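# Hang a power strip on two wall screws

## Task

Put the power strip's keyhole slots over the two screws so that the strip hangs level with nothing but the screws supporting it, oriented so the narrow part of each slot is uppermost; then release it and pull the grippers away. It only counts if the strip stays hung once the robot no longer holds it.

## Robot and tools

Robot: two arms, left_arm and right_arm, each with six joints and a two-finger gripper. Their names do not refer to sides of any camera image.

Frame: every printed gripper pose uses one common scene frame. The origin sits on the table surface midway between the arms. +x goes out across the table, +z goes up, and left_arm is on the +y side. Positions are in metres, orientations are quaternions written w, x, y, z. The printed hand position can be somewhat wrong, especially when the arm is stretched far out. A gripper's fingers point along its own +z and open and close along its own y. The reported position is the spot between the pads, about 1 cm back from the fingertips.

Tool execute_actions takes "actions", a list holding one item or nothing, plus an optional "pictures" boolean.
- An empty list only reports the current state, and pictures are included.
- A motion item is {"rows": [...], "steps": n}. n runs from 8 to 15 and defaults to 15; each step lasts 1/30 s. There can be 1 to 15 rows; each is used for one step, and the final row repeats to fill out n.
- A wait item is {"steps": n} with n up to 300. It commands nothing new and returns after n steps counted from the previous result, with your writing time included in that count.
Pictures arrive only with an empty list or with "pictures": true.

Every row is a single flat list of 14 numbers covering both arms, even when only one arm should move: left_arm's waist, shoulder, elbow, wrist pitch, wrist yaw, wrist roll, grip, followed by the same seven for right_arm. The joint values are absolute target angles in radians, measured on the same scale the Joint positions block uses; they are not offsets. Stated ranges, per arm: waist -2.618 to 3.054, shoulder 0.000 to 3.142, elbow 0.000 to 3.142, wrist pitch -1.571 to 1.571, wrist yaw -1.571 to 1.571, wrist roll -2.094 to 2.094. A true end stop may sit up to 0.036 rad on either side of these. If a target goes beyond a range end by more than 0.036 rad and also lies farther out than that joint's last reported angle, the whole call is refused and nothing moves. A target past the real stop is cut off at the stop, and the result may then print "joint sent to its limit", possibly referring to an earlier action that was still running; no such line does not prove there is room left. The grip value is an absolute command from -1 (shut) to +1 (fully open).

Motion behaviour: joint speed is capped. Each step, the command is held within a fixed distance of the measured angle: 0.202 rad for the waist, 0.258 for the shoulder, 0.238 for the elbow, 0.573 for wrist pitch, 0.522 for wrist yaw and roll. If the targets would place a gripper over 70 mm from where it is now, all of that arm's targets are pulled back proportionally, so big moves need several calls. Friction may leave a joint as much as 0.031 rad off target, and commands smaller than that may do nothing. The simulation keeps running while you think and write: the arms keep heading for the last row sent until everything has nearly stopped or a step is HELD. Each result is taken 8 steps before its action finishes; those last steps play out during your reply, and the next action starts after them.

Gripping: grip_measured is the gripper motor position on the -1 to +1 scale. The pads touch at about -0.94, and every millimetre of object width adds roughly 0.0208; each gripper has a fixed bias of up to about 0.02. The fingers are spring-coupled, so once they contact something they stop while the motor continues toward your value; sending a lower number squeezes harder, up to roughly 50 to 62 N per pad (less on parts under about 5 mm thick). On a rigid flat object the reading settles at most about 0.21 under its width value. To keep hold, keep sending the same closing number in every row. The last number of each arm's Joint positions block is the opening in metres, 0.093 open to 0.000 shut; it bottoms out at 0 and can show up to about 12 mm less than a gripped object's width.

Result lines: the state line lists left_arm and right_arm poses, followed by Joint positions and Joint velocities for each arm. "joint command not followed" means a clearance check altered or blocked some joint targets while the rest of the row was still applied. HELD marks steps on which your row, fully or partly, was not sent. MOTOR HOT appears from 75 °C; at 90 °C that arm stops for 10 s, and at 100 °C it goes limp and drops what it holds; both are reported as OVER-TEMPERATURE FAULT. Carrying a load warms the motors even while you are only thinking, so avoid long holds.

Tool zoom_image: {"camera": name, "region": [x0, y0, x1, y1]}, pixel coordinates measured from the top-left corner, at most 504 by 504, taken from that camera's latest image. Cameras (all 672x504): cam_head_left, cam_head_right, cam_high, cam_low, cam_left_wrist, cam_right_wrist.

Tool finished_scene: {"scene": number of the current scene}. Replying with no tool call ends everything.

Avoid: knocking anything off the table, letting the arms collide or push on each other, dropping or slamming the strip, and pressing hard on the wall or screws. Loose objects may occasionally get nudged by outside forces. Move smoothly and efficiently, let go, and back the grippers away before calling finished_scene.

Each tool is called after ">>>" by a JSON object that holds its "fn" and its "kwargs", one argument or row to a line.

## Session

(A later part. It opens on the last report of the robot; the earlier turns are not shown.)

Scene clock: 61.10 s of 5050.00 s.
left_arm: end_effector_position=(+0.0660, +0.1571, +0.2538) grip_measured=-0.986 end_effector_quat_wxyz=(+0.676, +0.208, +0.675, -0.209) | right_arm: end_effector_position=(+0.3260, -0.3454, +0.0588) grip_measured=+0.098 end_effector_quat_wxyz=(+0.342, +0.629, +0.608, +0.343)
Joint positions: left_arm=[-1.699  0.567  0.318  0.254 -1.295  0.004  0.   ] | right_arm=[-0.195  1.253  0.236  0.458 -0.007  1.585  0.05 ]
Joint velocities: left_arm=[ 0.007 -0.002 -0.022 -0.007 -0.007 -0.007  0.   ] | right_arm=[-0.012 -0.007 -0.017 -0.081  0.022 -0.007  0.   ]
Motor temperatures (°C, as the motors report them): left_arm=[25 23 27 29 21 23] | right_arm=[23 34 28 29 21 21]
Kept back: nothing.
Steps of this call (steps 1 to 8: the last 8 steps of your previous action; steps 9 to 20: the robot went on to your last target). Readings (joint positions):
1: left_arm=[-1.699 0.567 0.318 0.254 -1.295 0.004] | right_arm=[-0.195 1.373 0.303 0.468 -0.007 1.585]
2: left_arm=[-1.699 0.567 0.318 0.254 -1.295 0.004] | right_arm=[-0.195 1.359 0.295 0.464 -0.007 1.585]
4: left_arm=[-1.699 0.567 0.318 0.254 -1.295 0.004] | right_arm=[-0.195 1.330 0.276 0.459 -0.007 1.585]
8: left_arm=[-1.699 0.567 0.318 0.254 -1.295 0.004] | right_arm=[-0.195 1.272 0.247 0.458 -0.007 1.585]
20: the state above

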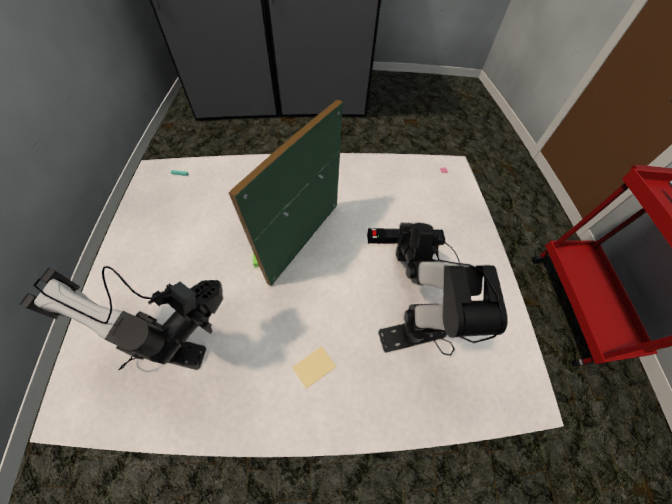

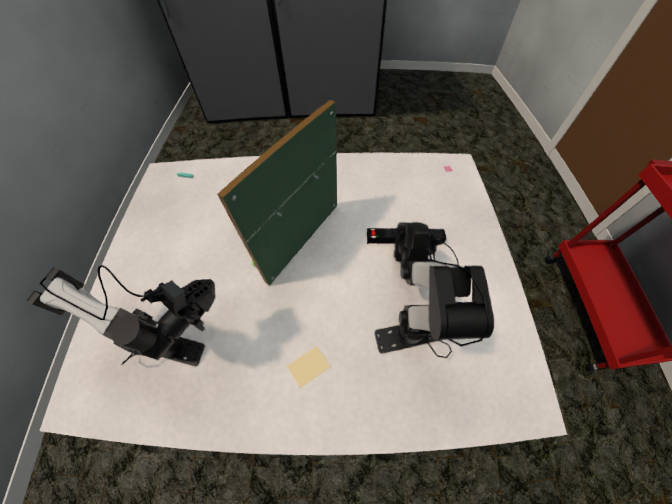

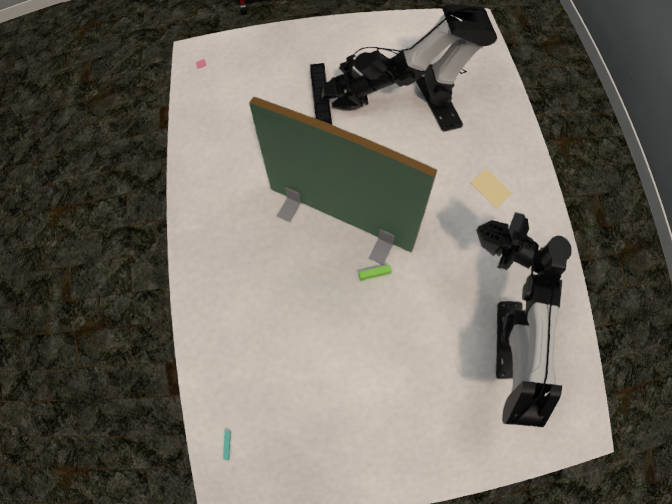

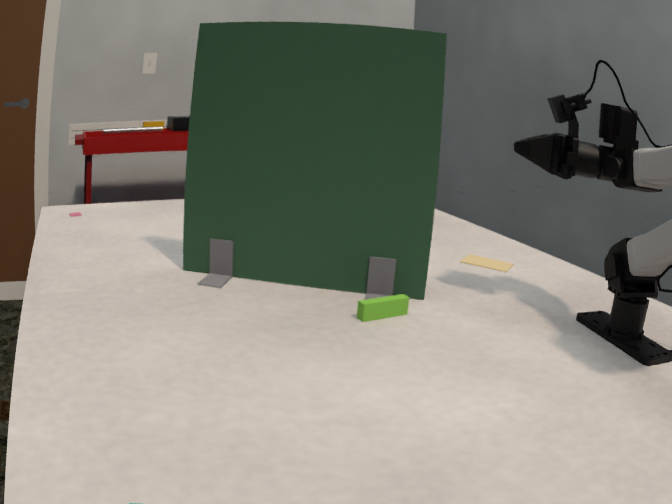

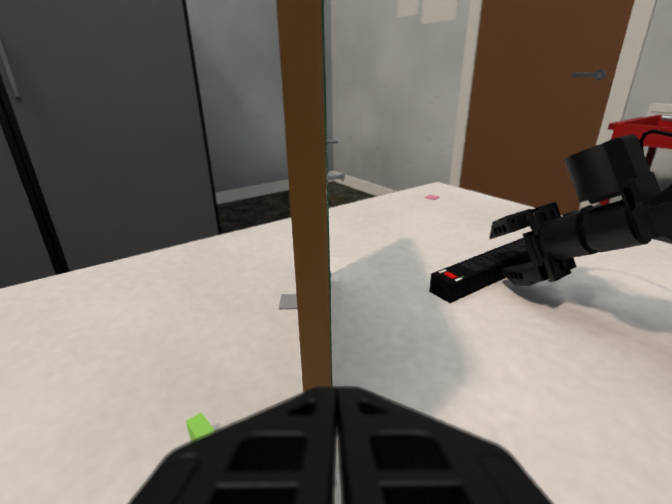

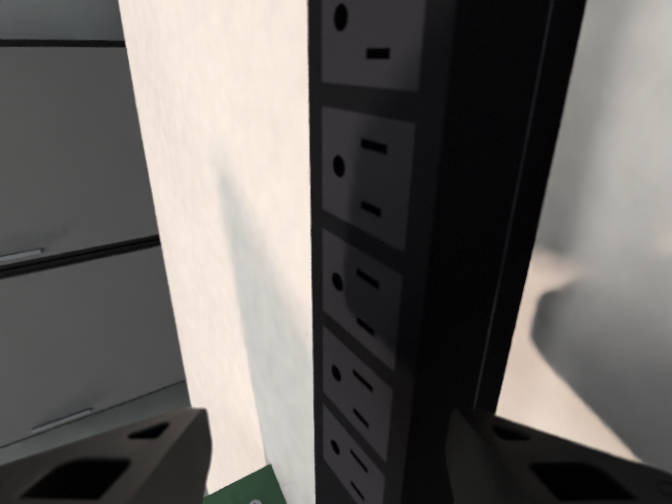

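>>> {"fn": "execute_actions", "kwargs": {
  "actions": [
    {"rows": [
[-1.71,0.55,0.3,0.25,-1.3,0,-1,-0.196,1.215,0.236,0.455,0,1.58,0.2],
[-1.71,0.55,0.3,0.25,-1.3,0,-1,-0.196,1.195,0.236,0.452,0,1.58,0.3],
[-1.71,0.55,0.3,0.25,-1.3,0,-1,-0.196,1.175,0.236,0.445,0,1.58,0.35],
[-1.71,0.55,0.3,0.25,-1.3,0,-1,-0.196,1.160,0.243,0.430,0,1.58,0.4],
[-1.71,0.55,0.3,0.25,-1.3,0,-1,-0.196,1.152,0.261,0.410,0,1.58,0.4],
[-1.71,0.55,0.3,0.25,-1.3,0,-1,-0.197,1.150,0.291,0.380,0,1.58,0.4],
[-1.71,0.55,0.3,0.25,-1.3,0,-1,-0.199,1.154,0.330,0.334,0,1.579,0.45],
[-1.71,0.55,0.3,0.25,-1.3,0,-1,-0.203,1.164,0.379,0.270,0,1.576,0.5],
[-1.71,0.55,0.3,0.25,-1.3,0,-1,-0.207,1.180,0.435,0.195,0,1.571,0.6],
[-1.71,0.55,0.3,0.25,-1.3,0,-1,-0.211,1.201,0.498,0.113,0,1.566,0.7],
[-1.71,0.55,0.3,0.25,-1.3,0,-1,-0.217,1.227,0.567,0.022,0,1.560,0.8],
[-1.71,0.55,0.3,0.25,-1.3,0,-1,-0.222,1.258,0.639,-0.074,0,1.553,0.9],
[-1.71,0.55,0.3,0.25,-1.3,0,-1,-0.228,1.292,0.716,-0.174,0,1.546,1],
[-1.71,0.55,0.3,0.25,-1.3,0,-1,-0.235,1.329,0.794,-0.277,0,1.539,1],
[-1.71,0.55,0.3,0.25,-1.3,0,-1,-0.241,1.369,0.874,-0.382,0,1.532,1]
], "steps": 15}
  ]
}}

>>> {"fn": "execute_actions", "kwargs": {
  "actions": [
    {"rows": [
[-1.71,0.55,0.3,0.25,-1.3,0,-1,-0.248,1.410,0.953,-0.487,0,1.524,1],
[-1.71,0.55,0.3,0.25,-1.3,0,-1,-0.254,1.452,1.031,-0.590,0,1.516,1],
[-1.71,0.55,0.3,0.25,-1.3,0,-1,-0.260,1.496,1.108,-0.690,0,1.509,1],
[-1.71,0.55,0.3,0.25,-1.3,0,-1,-0.267,1.539,1.180,-0.786,0,1.502,1],
[-1.71,0.55,0.3,0.25,-1.3,0,-1,-0.273,1.581,1.249,-0.877,0,1.495,1],
[-1.71,0.55,0.3,0.25,-1.3,0,-1,-0.278,1.622,1.312,-0.960,0,1.488,1],
[-1.71,0.55,0.3,0.25,-1.3,0,-1,-0.284,1.662,1.368,-1.034,0,1.482,1],
[-1.71,0.55,0.3,0.25,-1.3,0,-1,-0.288,1.699,1.417,-1.098,0,1.477,1],
[-1.71,0.55,0.3,0.25,-1.3,0,-1,-0.292,1.733,1.456,-1.150,0,1.472,1],
[-1.71,0.55,0.3,0.25,-1.3,0,-1,-0.295,1.764,1.486,-1.189,0,1.468,1],
[-1.71,0.55,0.3,0.25,-1.3,0,-1,-0.298,1.790,1.504,-1.213,0,1.465,1],
[-1.71,0.55,0.3,0.25,-1.3,0,-1,-0.299,1.811,1.511,-1.222,0,1.464,1],
[-1.71,0.55,0.3,0.25,-1.3,0,-1,-0.300,1.827,1.511,-1.222,0,1.463,1],
[-1.71,0.55,0.3,0.25,-1.3,0,-1,-0.300,1.837,1.511,-1.222,0,1.463,1],
[-1.71,0.55,0.3,0.25,-1.3,0,-1,-0.300,1.841,1.511,-1.222,0.008,1.463,1]
], "steps": 15}
  ]
}}

>>> {"fn": "execute_actions", "kwargs": {
  "actions": [
    {"steps": 28}
  ],
  "pictures": true
}}

Scene clock: 68.53 s of 5050.00 s.
left_arm: end_effector_position=(+0.0660, +0.1571, +0.2538) grip_measured=-0.986 end_effector_quat_wxyz=(+0.676, +0.208, +0.675, -0.209) | right_arm: end_effector_position=(+0.3299, -0.3455, +0.0802) grip_measured=+0.429 end_effector_quat_wxyz=(+0.356, +0.621, +0.600, +0.358)
Joint positions: left_arm=[-1.699  0.567  0.318  0.254 -1.295  0.004  0.   ] | right_arm=[-0.195  1.178  0.259  0.407 -0.007  1.585  0.066]
Joint velocities: left_arm=[-0.017 -0.002 -0.007  0.007 -0.037  0.081  0.   ] | right_arm=[ 0.002 -0.09   0.584 -0.696 -0.007  0.022  0.041]
Motor temperatures (°C, as the motors report them): left_arm=[25 23 27 29 21 23] | right_arm=[23 33 28 29 21 21]
Steps of this call (steps 1 to 15: the robot went on to your last target; steps 16 to 90: nothing new was sent; then 4.20 s passed at rest; steps 91 to 97: the first 7 steps of this action). Readings (joint positions):
91: left_arm=[-1.699 0.567 0.318 0.254 -1.295 0.004] | right_arm=[-0.195 1.251 0.236 0.457 -0.007 1.585]
92: left_arm=[-1.699 0.567 0.318 0.254 -1.295 0.004] | right_arm=[-0.195 1.244 0.236 0.454 -0.007 1.585]
94: left_arm=[-1.699 0.567 0.318 0.254 -1.295 0.004] | right_arm=[-0.195 1.215 0.236 0.445 -0.007 1.585]
97: the state above

Scene clock: 69.03 s of 5050.00 s.
left_arm: end_effector_position=(+0.0660, +0.1571, +0.2538) grip_measured=-0.986 end_effector_quat_wxyz=(+0.676, +0.208, +0.675, -0.209) | right_arm: end_effector_position=(+0.4146, -0.3766, +0.1634) grip_measured=+0.992 end_effector_quat_wxyz=(+0.231, +0.685, +0.660, +0.203)
Joint positions: left_arm=[-1.699  0.567  0.318  0.254 -1.295  0.004  0.   ] | right_arm=[-0.265  1.569  1.26  -0.637 -0.007  1.516  0.093]
Joint velocities: left_arm=[-0.012 -0.007  0.002  0.022  0.022  0.007  0.   ] | right_arm=[-0.154  1.214  1.814 -2.557  0.037 -0.242  0.   ]
Motor temperatures (°C, as the motors report them): left_arm=[25 23 27 29 21 23] | right_arm=[23 33 28 29 21 21]
Steps of this call (steps 1 to 8: the last 8 steps of your previous action; steps 9 to 15: the first 7 steps of this action). Readings (joint positions):
9: left_arm=[-1.699 0.567 0.318 0.254 -1.295 0.004] | right_arm=[-0.227 1.319 0.813 -0.112 -0.007 1.555]
10: left_arm=[-1.699 0.567 0.318 0.254 -1.295 0.004] | right_arm=[-0.234 1.358 0.894 -0.196 -0.007 1.549]
12: left_arm=[-1.699 0.567 0.318 0.254 -1.295 0.004] | right_arm=[-0.247 1.441 1.051 -0.372 -0.007 1.536]
15: the state above

Scene clock: 69.97 s of 5050.00 s.
left_arm: end_effector_position=(+0.0660, +0.1571, +0.2538) grip_measured=-0.986 end_effector_quat_wxyz=(+0.676, +0.208, +0.675, -0.209) | right_arm: end_effector_position=(+0.3437, -0.3803, +0.0984) grip_measured=+0.992 end_effector_quat_wxyz=(+0.003, +0.715, +0.699, +0.004)
Joint positions: left_arm=[-1.699  0.567  0.318  0.254 -1.295  0.004  0.   ] | right_arm=[-0.293  1.839  1.49  -1.213 -0.003  1.47   0.093]
Joint velocities: left_arm=[-0.022 -0.007 -0.002 -0.037  0.037  0.037  0.   ] | right_arm=[-0.037  0.002 -0.002 -0.022 -0.007  0.007  0.   ]
Motor temperatures (°C, as the motors report them): left_arm=[25 23 27 29 21 23] | right_arm=[23 32 28 29 21 21]
Kept back: nothing.
Steps of this call (steps 1 to 8: the last 8 steps of your previous action; steps 9 to 28: the robot went on to your last target). Readings (joint positions):
1: left_arm=[-1.699 0.567 0.318 0.254 -1.295 0.004] | right_arm=[-0.271 1.610 1.319 -0.720 -0.007 1.509]
2: left_arm=[-1.699 0.567 0.318 0.254 -1.295 0.004] | right_arm=[-0.276 1.649 1.370 -0.797 -0.007 1.503]
4: left_arm=[-1.699 0.567 0.318 0.254 -1.295 0.004] | right_arm=[-0.285 1.718 1.448 -0.930 -0.007 1.492]
8: left_arm=[-1.699 0.567 0.318 0.254 -1.295 0.004] | right_arm=[-0.293 1.810 1.490 -1.091 -0.007 1.479]
28: the state above

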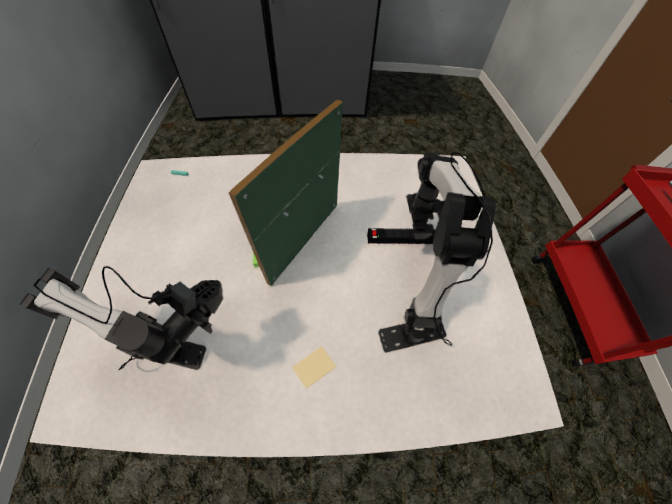

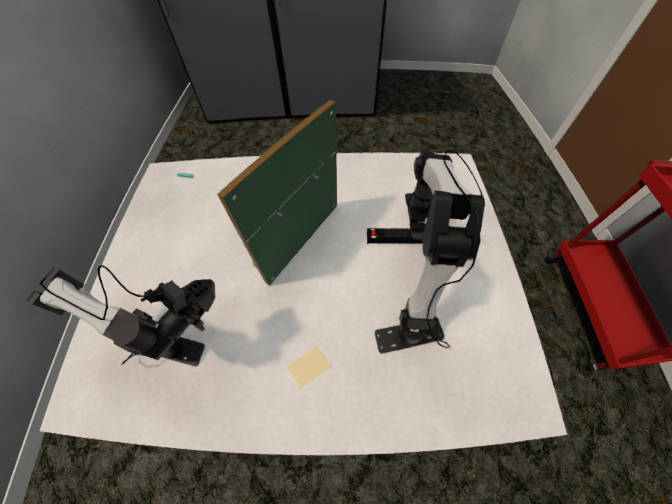

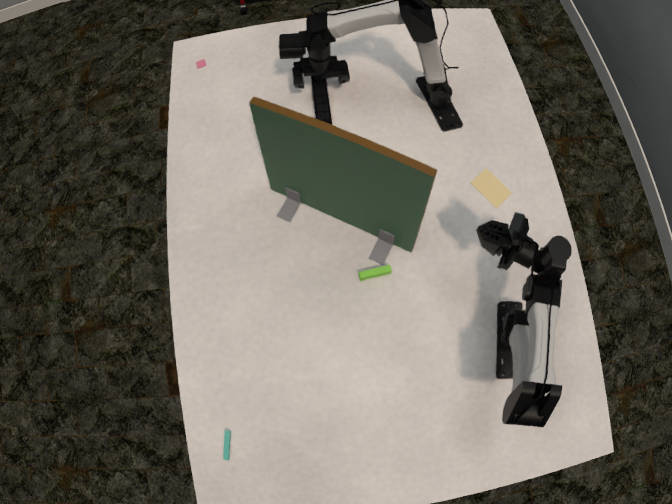

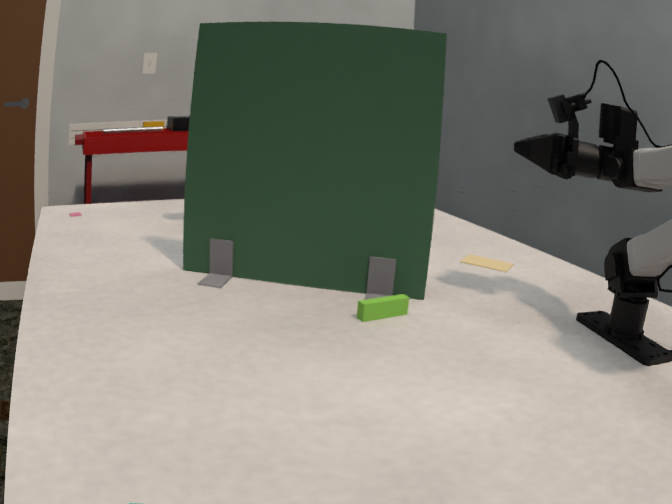

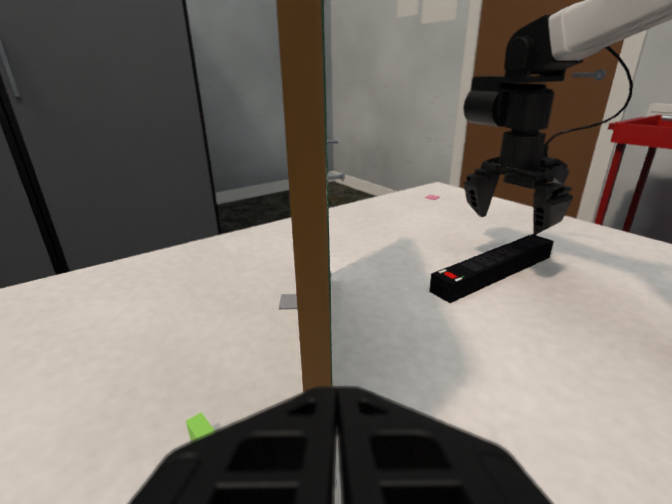

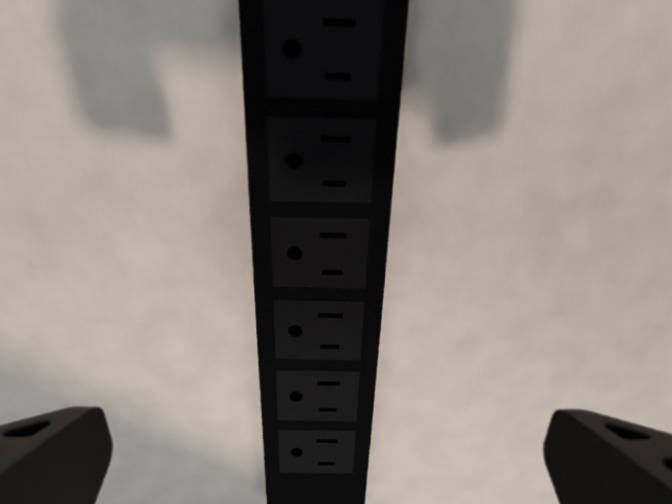

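>>> {"fn": "execute_actions", "kwargs": {
  "actions": [
    {"rows": [
[-1.71,0.55,0.3,0.25,-1.3,0,-1,-0.300,1.842,1.480,-1.190,0.008,1.475,1],
[-1.71,0.55,0.3,0.25,-1.3,0,-1,-0.300,1.845,1.472,-1.165,0.008,1.485,1],
[-1.71,0.55,0.3,0.25,-1.3,0,-1,-0.300,1.850,1.461,-1.138,0.008,1.492,1],
[-1.71,0.55,0.3,0.25,-1.3,0,-1,-0.300,1.857,1.447,-1.111,0.008,1.497,1],
[-1.71,0.55,0.3,0.25,-1.3,0,-1,-0.300,1.865,1.430,-1.082,0.008,1.497,1],
[-1.71,0.55,0.3,0.25,-1.3,0,-1,-0.300,1.873,1.411,-1.054,0.008,1.497,1],
[-1.71,0.55,0.3,0.25,-1.3,0,-1,-0.300,1.882,1.392,-1.025,0.008,1.497,1],
[-1.71,0.55,0.3,0.25,-1.3,0,-1,-0.300,1.891,1.372,-0.998,0.008,1.497,0.9],
[-1.71,0.55,0.3,0.25,-1.3,0,-1,-0.300,1.900,1.352,-0.974,0.008,1.497,0.8],
[-1.71,0.55,0.3,0.25,-1.3,0,-1,-0.300,1.908,1.333,-0.953,0.008,1.497,0.7],
[-1.71,0.55,0.3,0.25,-1.3,0,-1,-0.300,1.916,1.316,-0.937,0.008,1.497,0.6],
[-1.71,0.55,0.3,0.25,-1.3,0,-1,-0.300,1.923,1.302,-0.927,0.008,1.497,0.55],
[-1.71,0.55,0.3,0.25,-1.3,0,-1,-0.300,1.928,1.291,-0.923,0.008,1.497,0.5],
[-1.71,0.55,0.3,0.25,-1.3,0,-1,-0.300,1.931,1.284,-0.923,0.008,1.497,0.5],
[-1.71,0.55,0.3,0.25,-1.3,0,-1,-0.300,1.932,1.281,-0.923,0.008,1.497,0.5]
], "steps": 15}
  ]
}}

>>> {"fn": "execute_actions", "kwargs": {
  "actions": [
    {"steps": 24}
  ],
  "pictures": true
}}

Scene clock: 72.57 s of 5050.00 s.
left_arm: end_effector_position=(+0.0660, +0.1571, +0.2538) grip_measured=-0.986 end_effector_quat_wxyz=(+0.676, +0.208, +0.675, -0.209) | right_arm: end_effector_position=(+0.3521, -0.3814, +0.0853) grip_measured=+0.992 end_effector_quat_wxyz=(+0.018, +0.719, +0.695, +0.016)
Joint positions: left_arm=[-1.699  0.567  0.318  0.254 -1.295  0.004  0.   ] | right_arm=[-0.293  1.843  1.442 -1.123 -0.002  1.483  0.093]
Joint velocities: left_arm=[-0.002  0.002  0.007  0.022 -0.022  0.051  0.   ] | right_arm=[ 0.012  0.105 -0.496  0.711 -0.066  0.051 -0.   ]
Motor temperatures (°C, as the motors report them): left_arm=[25 23 27 29 21 23] | right_arm=[23 32 28 28 21 21]
Steps of this call (steps 1 to 30: the robot went on to your last target; steps 31 to 71: nothing new was sent; steps 72 to 78: the first 7 steps of this action). Readings (joint positions):
72: left_arm=[-1.699 0.567 0.318 0.254 -1.295 0.004] | right_arm=[-0.293 1.839 1.490 -1.213 -0.003 1.470]
73: left_arm=[-1.699 0.567 0.318 0.254 -1.295 0.004] | right_arm=[-0.293 1.839 1.490 -1.209 -0.003 1.471]
75: left_arm=[-1.699 0.567 0.318 0.254 -1.295 0.004] | right_arm=[-0.293 1.839 1.482 -1.183 -0.002 1.477]
78: the state above

Scene clock: 73.37 s of 5050.00 s.
left_arm: end_effector_position=(+0.0660, +0.1571, +0.2538) grip_measured=-0.986 end_effector_quat_wxyz=(+0.676, +0.208, +0.675, -0.209) | right_arm: end_effector_position=(+0.3444, -0.3805, +0.0202) grip_measured=+0.502 end_effector_quat_wxyz=(-0.002, +0.722, +0.692, -0.000)
Joint positions: left_arm=[-1.699  0.567  0.318  0.254 -1.295  0.004  0.   ] | right_arm=[-0.293  1.927  1.287 -0.934 -0.002  1.49   0.069]
Joint velocities: left_arm=[ 0.002 -0.007 -0.007 -0.081 -0.066 -0.007  0.   ] | right_arm=[-0.007 -0.027  0.002 -0.051 -0.022  0.022 -0.   ]
Motor temperatures (°C, as the motors report them): left_arm=[25 23 27 29 21 23] | right_arm=[23 32 28 28 21 21]
Kept back: nothing.
Steps of this call (steps 1 to 8: the last 8 steps of your previous action; steps 9 to 24: the robot went on to your last target). Readings (joint positions):
1: left_arm=[-1.699 0.567 0.318 0.254 -1.295 0.004] | right_arm=[-0.293 1.848 1.424 -1.100 -0.002 1.484]
2: left_arm=[-1.699 0.567 0.318 0.254 -1.295 0.004] | right_arm=[-0.293 1.856 1.405 -1.077 -0.002 1.485]
4: left_arm=[-1.699 0.567 0.318 0.254 -1.295 0.004] | right_arm=[-0.293 1.877 1.365 -1.031 -0.002 1.487]
8: left_arm=[-1.699 0.567 0.318 0.254 -1.295 0.004] | right_arm=[-0.293 1.919 1.301 -0.975 -0.002 1.489]
24: the state above

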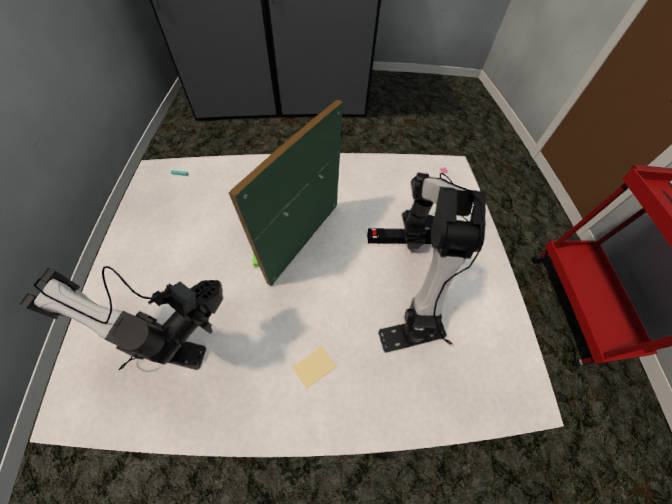

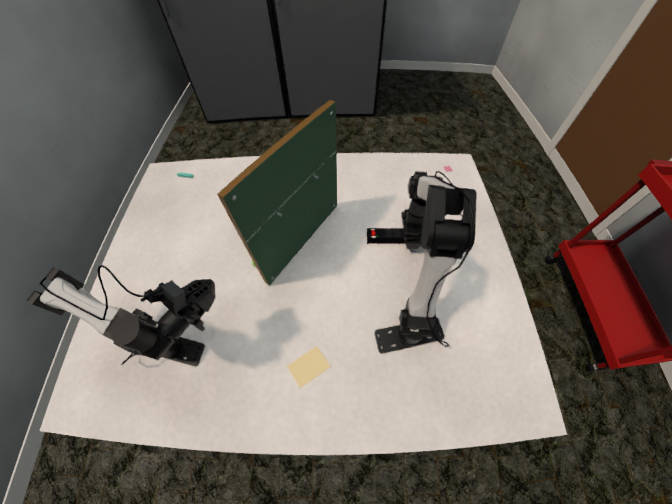

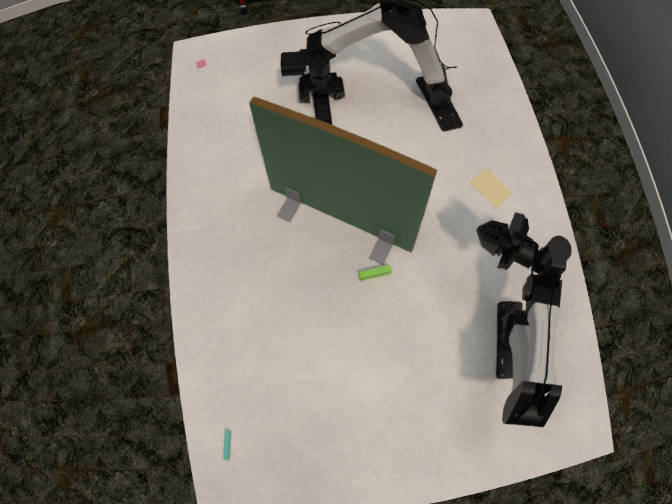

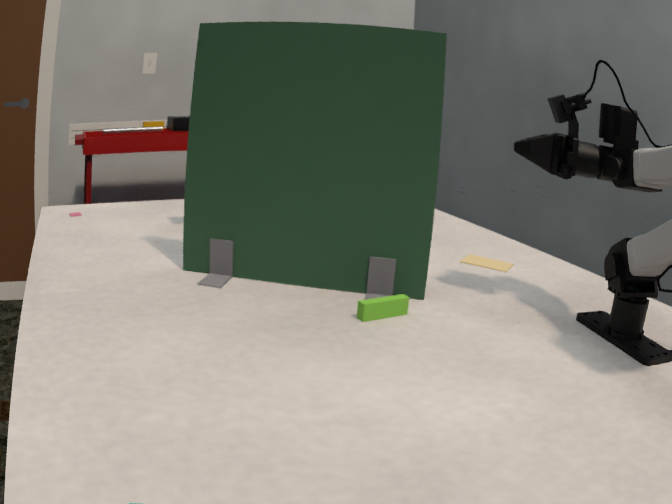

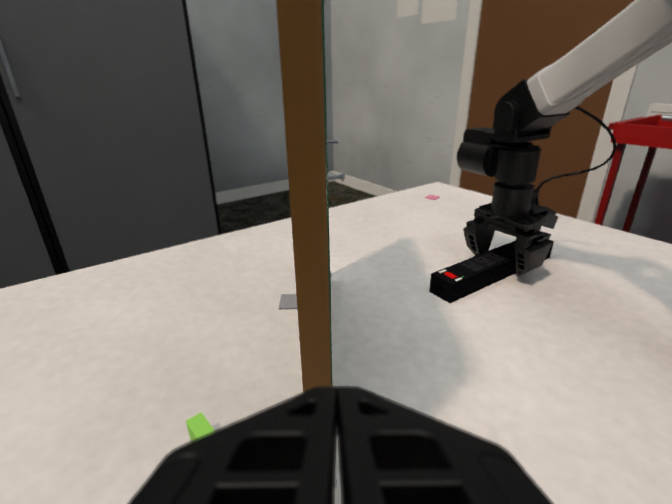

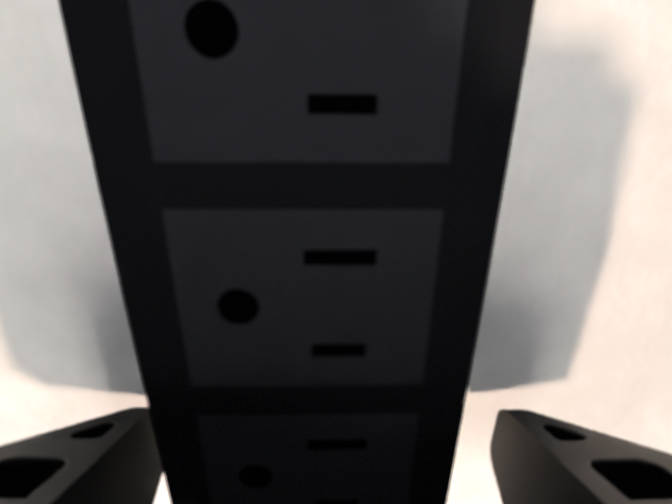

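>>> {"fn": "execute_actions", "kwargs": {
  "actions": [
    {"rows": [
[-1.71,0.55,0.3,0.25,-1.3,0,-1,-0.300,1.932,1.281,-0.918,0.008,1.497,0.4],
[-1.71,0.55,0.3,0.25,-1.3,0,-1,-0.300,1.932,1.281,-0.915,0.008,1.497,0.3],
[-1.71,0.55,0.3,0.25,-1.3,0,-1,-0.300,1.932,1.281,-0.915,0.008,1.497,0.22],
[-1.71,0.55,0.3,0.25,-1.3,0,-1,-0.300,1.932,1.281,-0.915,0.008,1.497,0.16],
[-1.71,0.55,0.3,0.25,-1.3,0,-1,-0.300,1.932,1.281,-0.915,0.008,1.497,0.12],
[-1.71,0.55,0.3,0.25,-1.3,0,-1,-0.300,1.932,1.281,-0.915,0.008,1.497,0.08],
[-1.71,0.55,0.3,0.25,-1.3,0,-1,-0.300,1.932,1.281,-0.915,0.008,1.497,0.04],
[-1.71,0.55,0.3,0.25,-1.3,0,-1,-0.300,1.932,1.281,-0.915,0.008,1.497,0.0],
[-1.71,0.55,0.3,0.25,-1.3,0,-1,-0.300,1.932,1.281,-0.915,0.008,1.497,-0.04],
[-1.71,0.55,0.3,0.25,-1.3,0,-1,-0.300,1.932,1.281,-0.915,0.008,1.497,-0.08],
[-1.71,0.55,0.3,0.25,-1.3,0,-1,-0.300,1.932,1.281,-0.915,0.008,1.497,-0.13],
[-1.71,0.55,0.3,0.25,-1.3,0,-1,-0.300,1.932,1.281,-0.915,0.008,1.497,-0.19],
[-1.71,0.55,0.3,0.25,-1.3,0,-1,-0.300,1.932,1.281,-0.915,0.008,1.497,-0.26],
[-1.71,0.55,0.3,0.25,-1.3,0,-1,-0.300,1.932,1.281,-0.915,0.008,1.497,-0.35],
[-1.71,0.55,0.3,0.25,-1.3,0,-1,-0.300,1.932,1.281,-0.915,0.008,1.497,-0.45]
], "steps": 15}
  ]
}}

>>> {"fn": "execute_actions", "kwargs": {
  "actions": [
    {"steps": 14}
  ]
}}

Scene clock: 75.00 s of 5050.00 s.
left_arm: end_effector_position=(+0.0660, +0.1571, +0.2538) grip_measured=-0.986 end_effector_quat_wxyz=(+0.676, +0.208, +0.675, -0.209) | right_arm: end_effector_position=(+0.3460, -0.3807, +0.0202) grip_measured=+0.062 end_effector_quat_wxyz=(+0.001, +0.722, +0.692, +0.002)
Joint positions: left_arm=[-1.699  0.567  0.318  0.254 -1.295  0.004  0.   ] | right_arm=[-0.293  1.927  1.287 -0.927 -0.002  1.49   0.048]
Joint velocities: left_arm=[ 0.007 -0.007  0.007  0.007 -0.081 -0.051  0.   ] | right_arm=[ 0.007 -0.007 -0.012 -0.022 -0.037 -0.066 -0.041]
Motor temperatures (°C, as the motors report them): left_arm=[25 23 27 29 21 23] | right_arm=[23 32 28 27 21 21]
Steps of this call (steps 1 to 30: the robot went on to your last target; steps 31 to 42: nothing new was sent; steps 43 to 49: the first 7 steps of this action). Readings (joint positions):
43: left_arm=[-1.699 0.567 0.318 0.254 -1.295 0.004] | right_arm=[-0.293 1.927 1.287 -0.933 -0.002 1.490]
44: left_arm=[-1.699 0.567 0.318 0.254 -1.295 0.004] | right_arm=[-0.293 1.927 1.287 -0.932 -0.002 1.490]
46: left_arm=[-1.699 0.567 0.318 0.254 -1.295 0.004] | right_arm=[-0.293 1.927 1.287 -0.929 -0.002 1.490]
49: the state above

Scene clock: 75.47 s of 5050.00 s.
left_arm: end_effector_position=(+0.0660, +0.1571, +0.2538) grip_measured=-0.986 end_effector_quat_wxyz=(+0.676, +0.208, +0.675, -0.209) | right_arm: end_effector_position=(+0.3474, -0.3808, +0.0202) grip_measured=-0.229 end_effector_quat_wxyz=(+0.003, +0.722, +0.692, +0.004)
Joint positions: left_arm=[-1.699  0.567  0.318  0.254 -1.295  0.004  0.   ] | right_arm=[-0.293  1.927  1.287 -0.921 -0.002  1.49   0.034]
Joint velocities: left_arm=[-0.032 -0.007 -0.007 -0.022 -0.051 -0.081  0.   ] | right_arm=[-0.007  0.022  0.017  0.007 -0.037 -0.081  0.001]
Motor temperatures (°C, as the motors report them): left_arm=[25 23 27 29 21 23] | right_arm=[23 32 28 27 21 21]
Kept back: nothing.
Steps of this call (steps 1 to 8: the last 8 steps of your previous action; steps 9 to 14: the robot went on to your last target). Readings (joint positions):
1: left_arm=[-1.699 0.567 0.318 0.254 -1.295 0.004] | right_arm=[-0.293 1.927 1.287 -0.927 -0.002 1.490]
2: left_arm=[-1.699 0.567 0.318 0.254 -1.295 0.004] | right_arm=[-0.293 1.927 1.287 -0.926 -0.002 1.490]
4: left_arm=[-1.699 0.567 0.318 0.254 -1.295 0.004] | right_arm=[-0.293 1.927 1.287 -0.921 -0.002 1.490]
8: left_arm=[-1.699 0.567 0.318 0.254 -1.295 0.004] | right_arm=[-0.293 1.927 1.287 -0.921 -0.002 1.490]
14: the state above

>>> {"fn": "execute_actions", "kwargs": {
  "actions": [
    {"rows": [
[-1.71,0.55,0.3,0.25,-1.3,0,-1,-0.293,1.896,1.300,-0.915,0,1.49,-0.45],
[-1.71,0.55,0.3,0.25,-1.3,0,-1,-0.293,1.886,1.300,-0.915,0,1.49,-0.45],
[-1.71,0.55,0.3,0.25,-1.3,0,-1,-0.293,1.870,1.300,-0.915,0,1.49,-0.45],
[-1.71,0.55,0.3,0.25,-1.3,0,-1,-0.293,1.847,1.300,-0.915,0,1.49,-0.45],
[-1.71,0.55,0.3,0.25,-1.3,0,-1,-0.293,1.820,1.300,-0.910,0,1.49,-0.45],
[-1.71,0.55,0.3,0.25,-1.3,0,-1,-0.293,1.787,1.300,-0.895,0,1.49,-0.45],
[-1.71,0.55,0.3,0.25,-1.3,0,-1,-0.293,1.751,1.297,-0.872,0,1.49,-0.45],
[-1.71,0.55,0.3,0.25,-1.3,0,-1,-0.293,1.710,1.289,-0.840,0,1.49,-0.45],
[-1.71,0.55,0.3,0.25,-1.3,0,-1,-0.293,1.666,1.275,-0.800,0,1.49,-0.45],
[-1.71,0.55,0.3,0.25,-1.3,0,-1,-0.293,1.619,1.256,-0.754,0,1.49,-0.45],
[-1.71,0.55,0.3,0.25,-1.297,0,-1,-0.293,1.570,1.233,-0.702,-0.004,1.491,-0.45],
[-1.71,0.55,0.3,0.25,-1.289,0,-1,-0.293,1.519,1.206,-0.644,-0.017,1.492,-0.45],
[-1.71,0.55,0.3,0.25,-1.275,0,-1,-0.288,1.466,1.176,-0.581,-0.038,1.494,-0.45],
[-1.71,0.55,0.3,0.25,-1.257,0,-1,-0.273,1.413,1.142,-0.514,-0.065,1.497,-0.45],
[-1.71,0.55,0.3,0.25,-1.235,0,-1,-0.250,1.359,1.105,-0.444,-0.098,1.501,-0.45]
], "steps": 15}
  ]
}}

>>> {"fn": "execute_actions", "kwargs": {
  "actions": [
    {"rows": [
[-1.71,0.55,0.3,0.25,-1.209,0,-1,-0.219,1.304,1.066,-0.371,-0.137,1.506,-0.45],
[-1.71,0.55,0.3,0.25,-1.181,0,-1,-0.180,1.251,1.025,-0.296,-0.181,1.511,-0.45],
[-1.71,0.55,0.3,0.25,-1.150,0,-1,-0.136,1.198,0.982,-0.219,-0.228,1.516,-0.45],
[-1.71,0.55,0.3,0.25,-1.116,0,-1,-0.086,1.147,0.939,-0.142,-0.278,1.522,-0.45],
[-1.71,0.55,0.3,0.25,-1.082,0,-1,-0.032,1.098,0.894,-0.065,-0.330,1.528,-0.45],
[-1.71,0.55,0.3,0.25,-1.046,0,-1,0.025,1.051,0.849,0.012,-0.384,1.534,-0.45],
[-1.71,0.55,0.3,0.25,-1.010,0,-1,0.085,1.007,0.804,0.087,-0.439,1.540,-0.45],
[-1.71,0.55,0.3,0.25,-0.974,0,-1,0.147,0.966,0.759,0.160,-0.494,1.546,-0.45],
[-1.71,0.55,0.3,0.25,-0.938,0,-1,0.210,0.930,0.716,0.230,-0.548,1.552,-0.45],
[-1.71,0.55,0.3,0.25,-0.904,0,-1,0.272,0.897,0.673,0.297,-0.600,1.558,-0.45],
[-1.71,0.55,0.3,0.25,-0.870,0,-1,0.334,0.870,0.632,0.360,-0.650,1.564,-0.45],
[-1.71,0.55,0.3,0.25,-0.839,0,-1,0.394,0.847,0.593,0.418,-0.697,1.569,-0.45],
[-1.71,0.55,0.3,0.25,-0.811,0,-1,0.451,0.831,0.556,0.470,-0.741,1.574,-0.45],
[-1.71,0.55,0.3,0.25,-0.785,0,-1,0.505,0.821,0.522,0.516,-0.780,1.579,-0.45],
[-1.71,0.55,0.3,0.25,-0.763,0,-1,0.555,0.817,0.492,0.556,-0.813,1.583,-0.45]
], "steps": 15}
  ]
}}

>>> {"fn": "execute_actions", "kwargs": {
  "actions": [
    {"rows": [
[-1.71,0.55,0.3,0.25,-0.745,0,-1,0.599,0.817,0.465,0.588,-0.840,1.586,-0.45],
[-1.71,0.55,0.3,0.25,-0.731,0,-1,0.638,0.817,0.442,0.611,-0.861,1.588,-0.45],
[-1.71,0.55,0.3,0.25,-0.723,0,-1,0.669,0.817,0.423,0.626,-0.874,1.589,-0.45],
[-1.71,0.55,0.3,0.25,-0.720,0,-1,0.692,0.817,0.409,0.631,-0.878,1.590,-0.45],
[-1.71,0.55,0.3,0.25,-0.720,0,-1,0.707,0.817,0.401,0.631,-0.878,1.590,-0.45],
[-1.71,0.55,0.3,0.25,-0.720,0,-1,0.712,0.817,0.398,0.631,-0.878,1.590,-0.45]
], "steps": 8}
  ]
}}

>>> {"fn": "execute_actions", "kwargs": {
  "actions": [
    {"steps": 28}
  ],
  "pictures": true
}}

Scene clock: 82.63 s of 5050.00 s.
left_arm: end_effector_position=(+0.0660, +0.1571, +0.2538) grip_measured=-0.986 end_effector_quat_wxyz=(+0.676, +0.208, +0.675, -0.209) | right_arm: end_effector_position=(+0.3503, -0.3812, +0.0343) grip_measured=-0.229 end_effector_quat_wxyz=(+0.021, +0.721, +0.692, +0.018)
Joint positions: left_arm=[-1.699  0.567  0.318  0.254 -1.295  0.004  0.   ] | right_arm=[-0.293  1.879  1.28  -0.917 -0.002  1.49   0.034]
Joint velocities: left_arm=[-0.012 -0.002 -0.012  0.007  0.022 -0.022  0.   ] | right_arm=[ 0.007 -0.73  -0.159  0.037 -0.022  0.022  0.   ]
Motor temperatures (°C, as the motors report them): left_arm=[25 23 27 30 21 23] | right_arm=[23 32 28 26 21 21]
Steps of this call (steps 1 to 15: the robot went on to your last target; steps 16 to 90: nothing new was sent; then 3.93 s passed at rest; steps 91 to 97: the first 7 steps of this action). Readings (joint positions):
91: left_arm=[-1.699 0.567 0.318 0.254 -1.295 0.004] | right_arm=[-0.293 1.927 1.287 -0.921 -0.002 1.490]
92: left_arm=[-1.699 0.567 0.318 0.254 -1.295 0.004] | right_arm=[-0.293 1.926 1.287 -0.921 -0.002 1.490]
94: left_arm=[-1.699 0.567 0.318 0.254 -1.295 0.004] | right_arm=[-0.293 1.922 1.287 -0.921 -0.002 1.490]
97: the state above

Scene clock: 83.13 s of 5050.00 s.
left_arm: end_effector_position=(+0.0499, +0.1370, +0.2540) grip_measured=-0.986 end_effector_quat_wxyz=(+0.658, +0.259, +0.657, -0.260) | right_arm: end_effector_position=(+0.3658, -0.2846, +0.2074) grip_measured=-0.229 end_effector_quat_wxyz=(+0.267, +0.557, +0.697, +0.363)
Joint positions: left_arm=[-1.699  0.567  0.318  0.254 -1.142  0.004  0.   ] | right_arm=[-0.088  1.186  0.92  -0.377 -0.144  1.504  0.034]
Joint velocities: left_arm=[-0.002  0.007 -0.002 -0.037  0.828 -0.007  0.   ] | right_arm=[ 1.214 -0.926 -1.101  1.297 -0.872  0.066  0.   ]
Motor temperatures (°C, as the motors report them): left_arm=[25 23 27 30 21 23] | right_arm=[23 33 28 26 21 21]
Steps of this call (steps 1 to 8: the last 8 steps of your previous action; steps 9 to 15: the first 7 steps of this action). Readings (joint positions):
9: left_arm=[-1.699 0.567 0.318 0.254 -1.271 0.004] | right_arm=[-0.279 1.438 1.123 -0.649 -0.021 1.492]
10: left_arm=[-1.699 0.567 0.318 0.254 -1.257 0.004] | right_arm=[-0.262 1.385 1.090 -0.600 -0.031 1.493]
12: left_arm=[-1.699 0.567 0.318 0.254 -1.219 0.004] | right_arm=[-0.206 1.293 1.025 -0.508 -0.065 1.498]
15: the state above

Scene clock: 83.40 s of 5050.00 s.
left_arm: end_effector_position=(+0.0179, +0.1103, +0.2540) grip_measured=-0.986 end_effector_quat_wxyz=(+0.622, +0.339, +0.619, -0.340) | right_arm: end_effector_position=(+0.2703, -0.1408, +0.2057) grip_measured=-0.229 end_effector_quat_wxyz=(+0.145, +0.330, +0.759, +0.543)
Joint positions: left_arm=[-1.699  0.567  0.318  0.253 -0.894  0.004  0.   ] | right_arm=[ 0.249  0.957  0.592 -0.055 -0.443  1.53   0.034]
Joint velocities: left_arm=[ 0.007  0.002 -0.007  0.066  0.799 -0.037  0.   ] | right_arm=[ 1.243 -0.608 -1.165  1.238 -1.136  0.081 -0.   ]
Motor temperatures (°C, as the motors report them): left_arm=[25 23 27 30 21 23] | right_arm=[23 33 28 26 21 21]
Kept back: the last 8 steps of this action.
Steps of this call (steps 1 to 8: the last 8 steps of your previous action). Readings (joint positions):
1: left_arm=[-1.699 0.567 0.318 0.254 -1.112 0.004] | right_arm=[-0.046 1.155 0.882 -0.335 -0.176 1.506]
2: left_arm=[-1.699 0.567 0.318 0.254 -1.081 0.004] | right_arm=[-0.003 1.124 0.842 -0.294 -0.212 1.509]
4: left_arm=[-1.699 0.567 0.318 0.254 -1.017 0.004] | right_arm=[0.080 1.063 0.759 -0.213 -0.286 1.515]
8: the state above

Scene clock: 84.33 s of 5050.00 s.
left_arm: end_effector_position=(-0.0064, +0.0974, +0.2540) grip_measured=-0.986 end_effector_quat_wxyz=(+0.592, +0.388, +0.590, -0.389) | right_arm: end_effector_position=(+0.0787, -0.0460, +0.2503) grip_measured=-0.229 end_effector_quat_wxyz=(-0.062, -0.061, +0.703, +0.705)
Joint positions: left_arm=[-1.699  0.567  0.318  0.253 -0.731  0.004  0.   ] | right_arm=[ 0.711  0.854  0.361  0.497 -0.864  1.575  0.034]
Joint velocities: left_arm=[-0.002  0.012 -0.002 -0.037  0.007 -0.022  0.   ] | right_arm=[ 0.002 -0.007  0.007 -0.007  0.022 -0.037 -0.001]
Motor temperatures (°C, as the motors report them): left_arm=[25 23 27 30 21 23] | right_arm=[23 32 28 27 21 21]
Kept back: nothing.
Steps of this call (steps 1 to 8: the last 8 steps of your previous action; steps 9 to 28: the robot went on to your last target). Readings (joint positions):
1: left_arm=[-1.699 0.567 0.318 0.253 -0.867 0.004] | right_arm=[0.293 0.938 0.553 -0.014 -0.484 1.534]
2: left_arm=[-1.699 0.567 0.318 0.253 -0.842 0.004] | right_arm=[0.339 0.923 0.517 0.028 -0.523 1.538]
4: left_arm=[-1.699 0.567 0.318 0.253 -0.802 0.004] | right_arm=[0.434 0.906 0.453 0.110 -0.595 1.545]
8: left_arm=[-1.699 0.567 0.318 0.253 -0.758 0.004] | right_arm=[0.623 0.893 0.378 0.233 -0.704 1.556]
28: the state above

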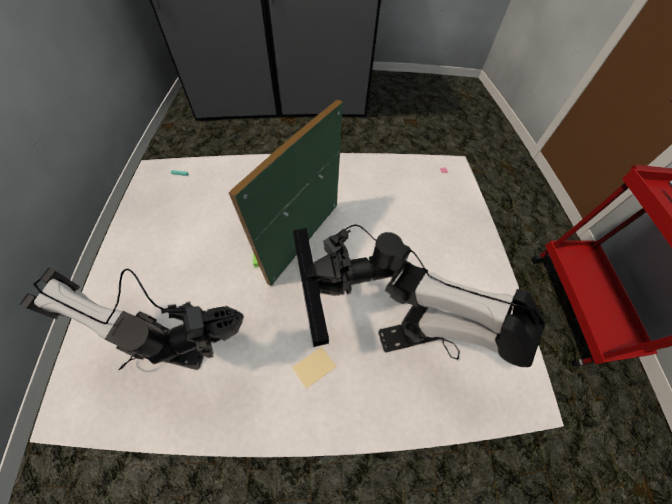

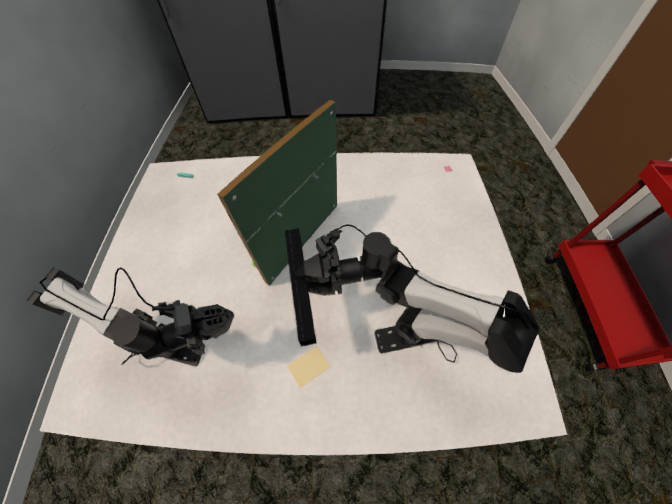

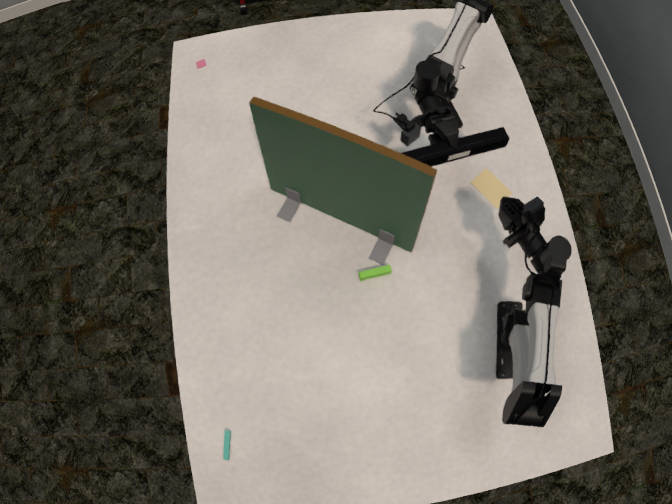

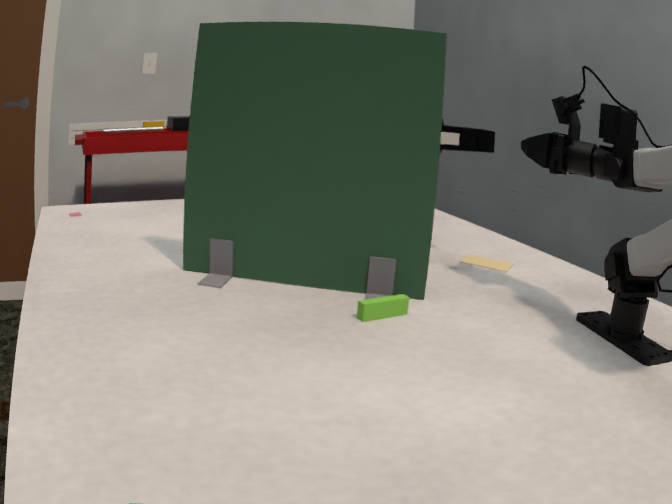

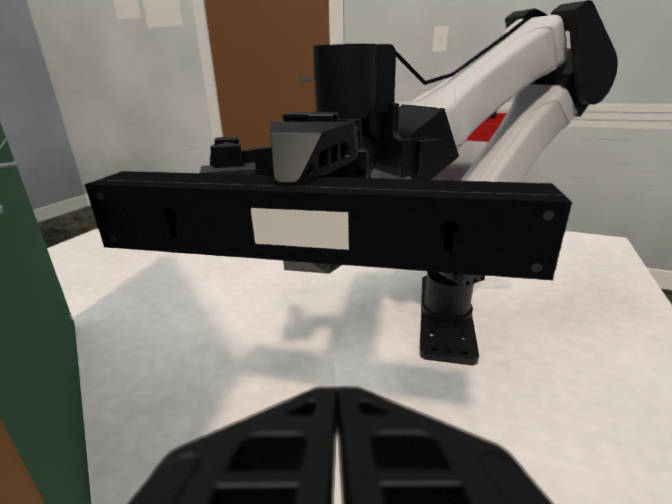

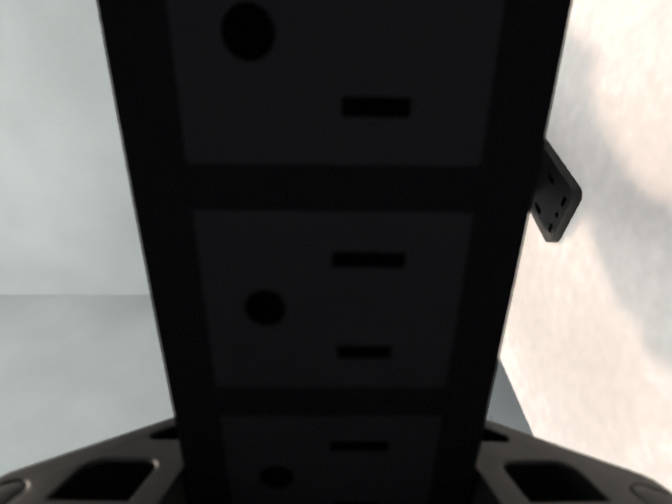

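>>> {"fn": "execute_actions", "kwargs": {
  "actions": []
}}

Scene clock: 85.87 s of 5050.00 s.
left_arm: end_effector_position=(-0.0064, +0.0974, +0.2540) grip_measured=-0.986 end_effector_quat_wxyz=(+0.592, +0.388, +0.589, -0.389) | right_arm: end_effector_position=(+0.0785, -0.0460, +0.2505) grip_measured=-0.229 end_effector_quat_wxyz=(-0.063, -0.062, +0.703, +0.706)
Joint positions: left_arm=[-1.699  0.567  0.318  0.253 -0.73   0.004  0.   ] | right_arm=[ 0.711  0.854  0.361  0.498 -0.865  1.576  0.034]
Joint velocities: left_arm=[ 0.012 -0.002 -0.012 -0.007  0.022 -0.081  0.   ] | right_arm=[0.007 0.002 0.007 0.007 0.007 0.037 0.   ]
Motor temperatures (°C, as the motors report them): left_arm=[25 23 27 30 21 23] | right_arm=[23 32 29 28 21 21]
Kept back: nothing.
Steps of this call (steps 1 to 30: the robot went on to your last target; steps 31 to 46: nothing new was sent). Readings (joint positions):
1: left_arm=[-1.699 0.567 0.318 0.253 -0.731 0.004] | right_arm=[0.711 0.854 0.361 0.497 -0.864 1.575]
2: left_arm=[-1.699 0.567 0.318 0.253 -0.731 0.004] | right_arm=[0.711 0.854 0.361 0.497 -0.864 1.575]
4: left_arm=[-1.699 0.567 0.318 0.253 -0.731 0.004] | right_arm=[0.711 0.854 0.361 0.498 -0.865 1.575]
8: left_arm=[-1.699 0.567 0.318 0.253 -0.731 0.004] | right_arm=[0.711 0.854 0.361 0.498 -0.865 1.576]
46: the state above
All arms were judged still, so your last target was given up. Only a new action makes them travel on or press farther. Fingers that are still opening or closing keep moving.

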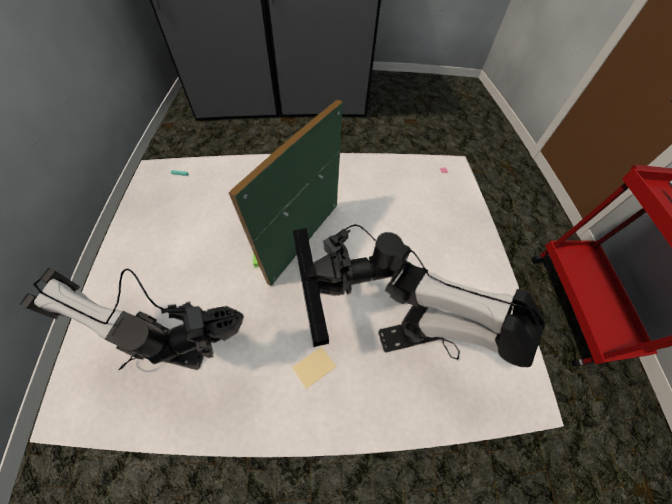

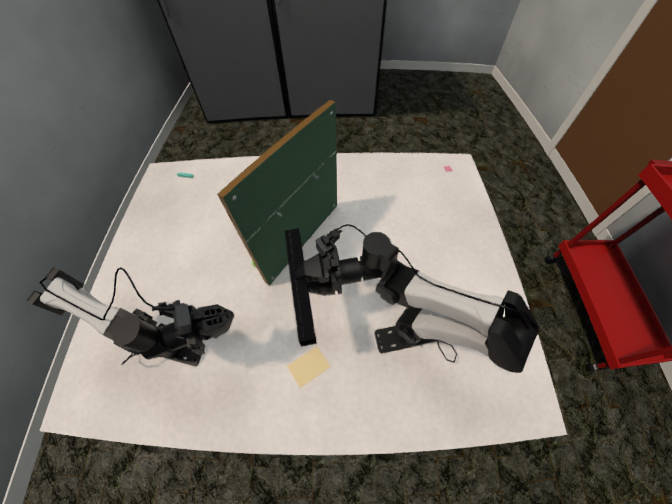

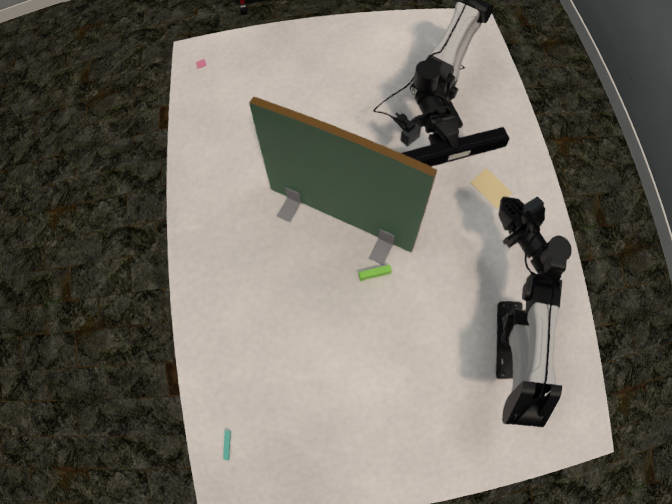

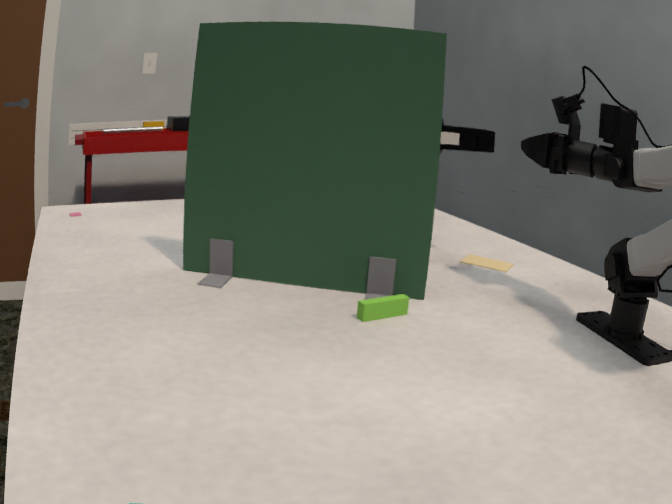

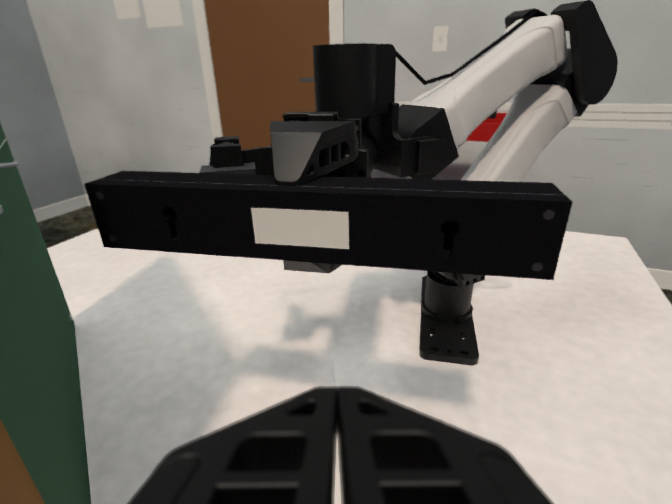

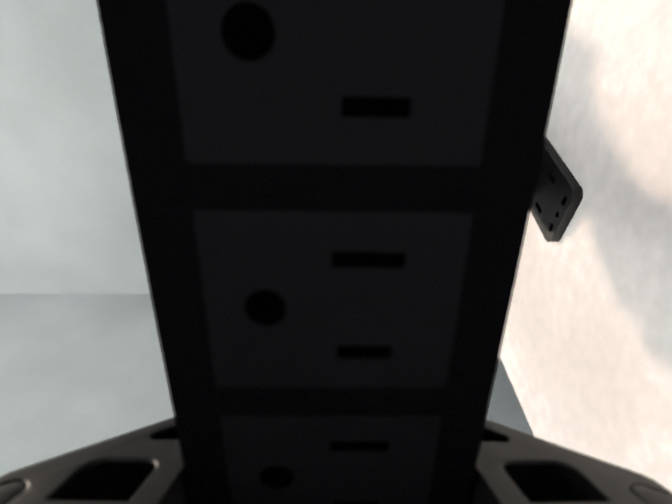

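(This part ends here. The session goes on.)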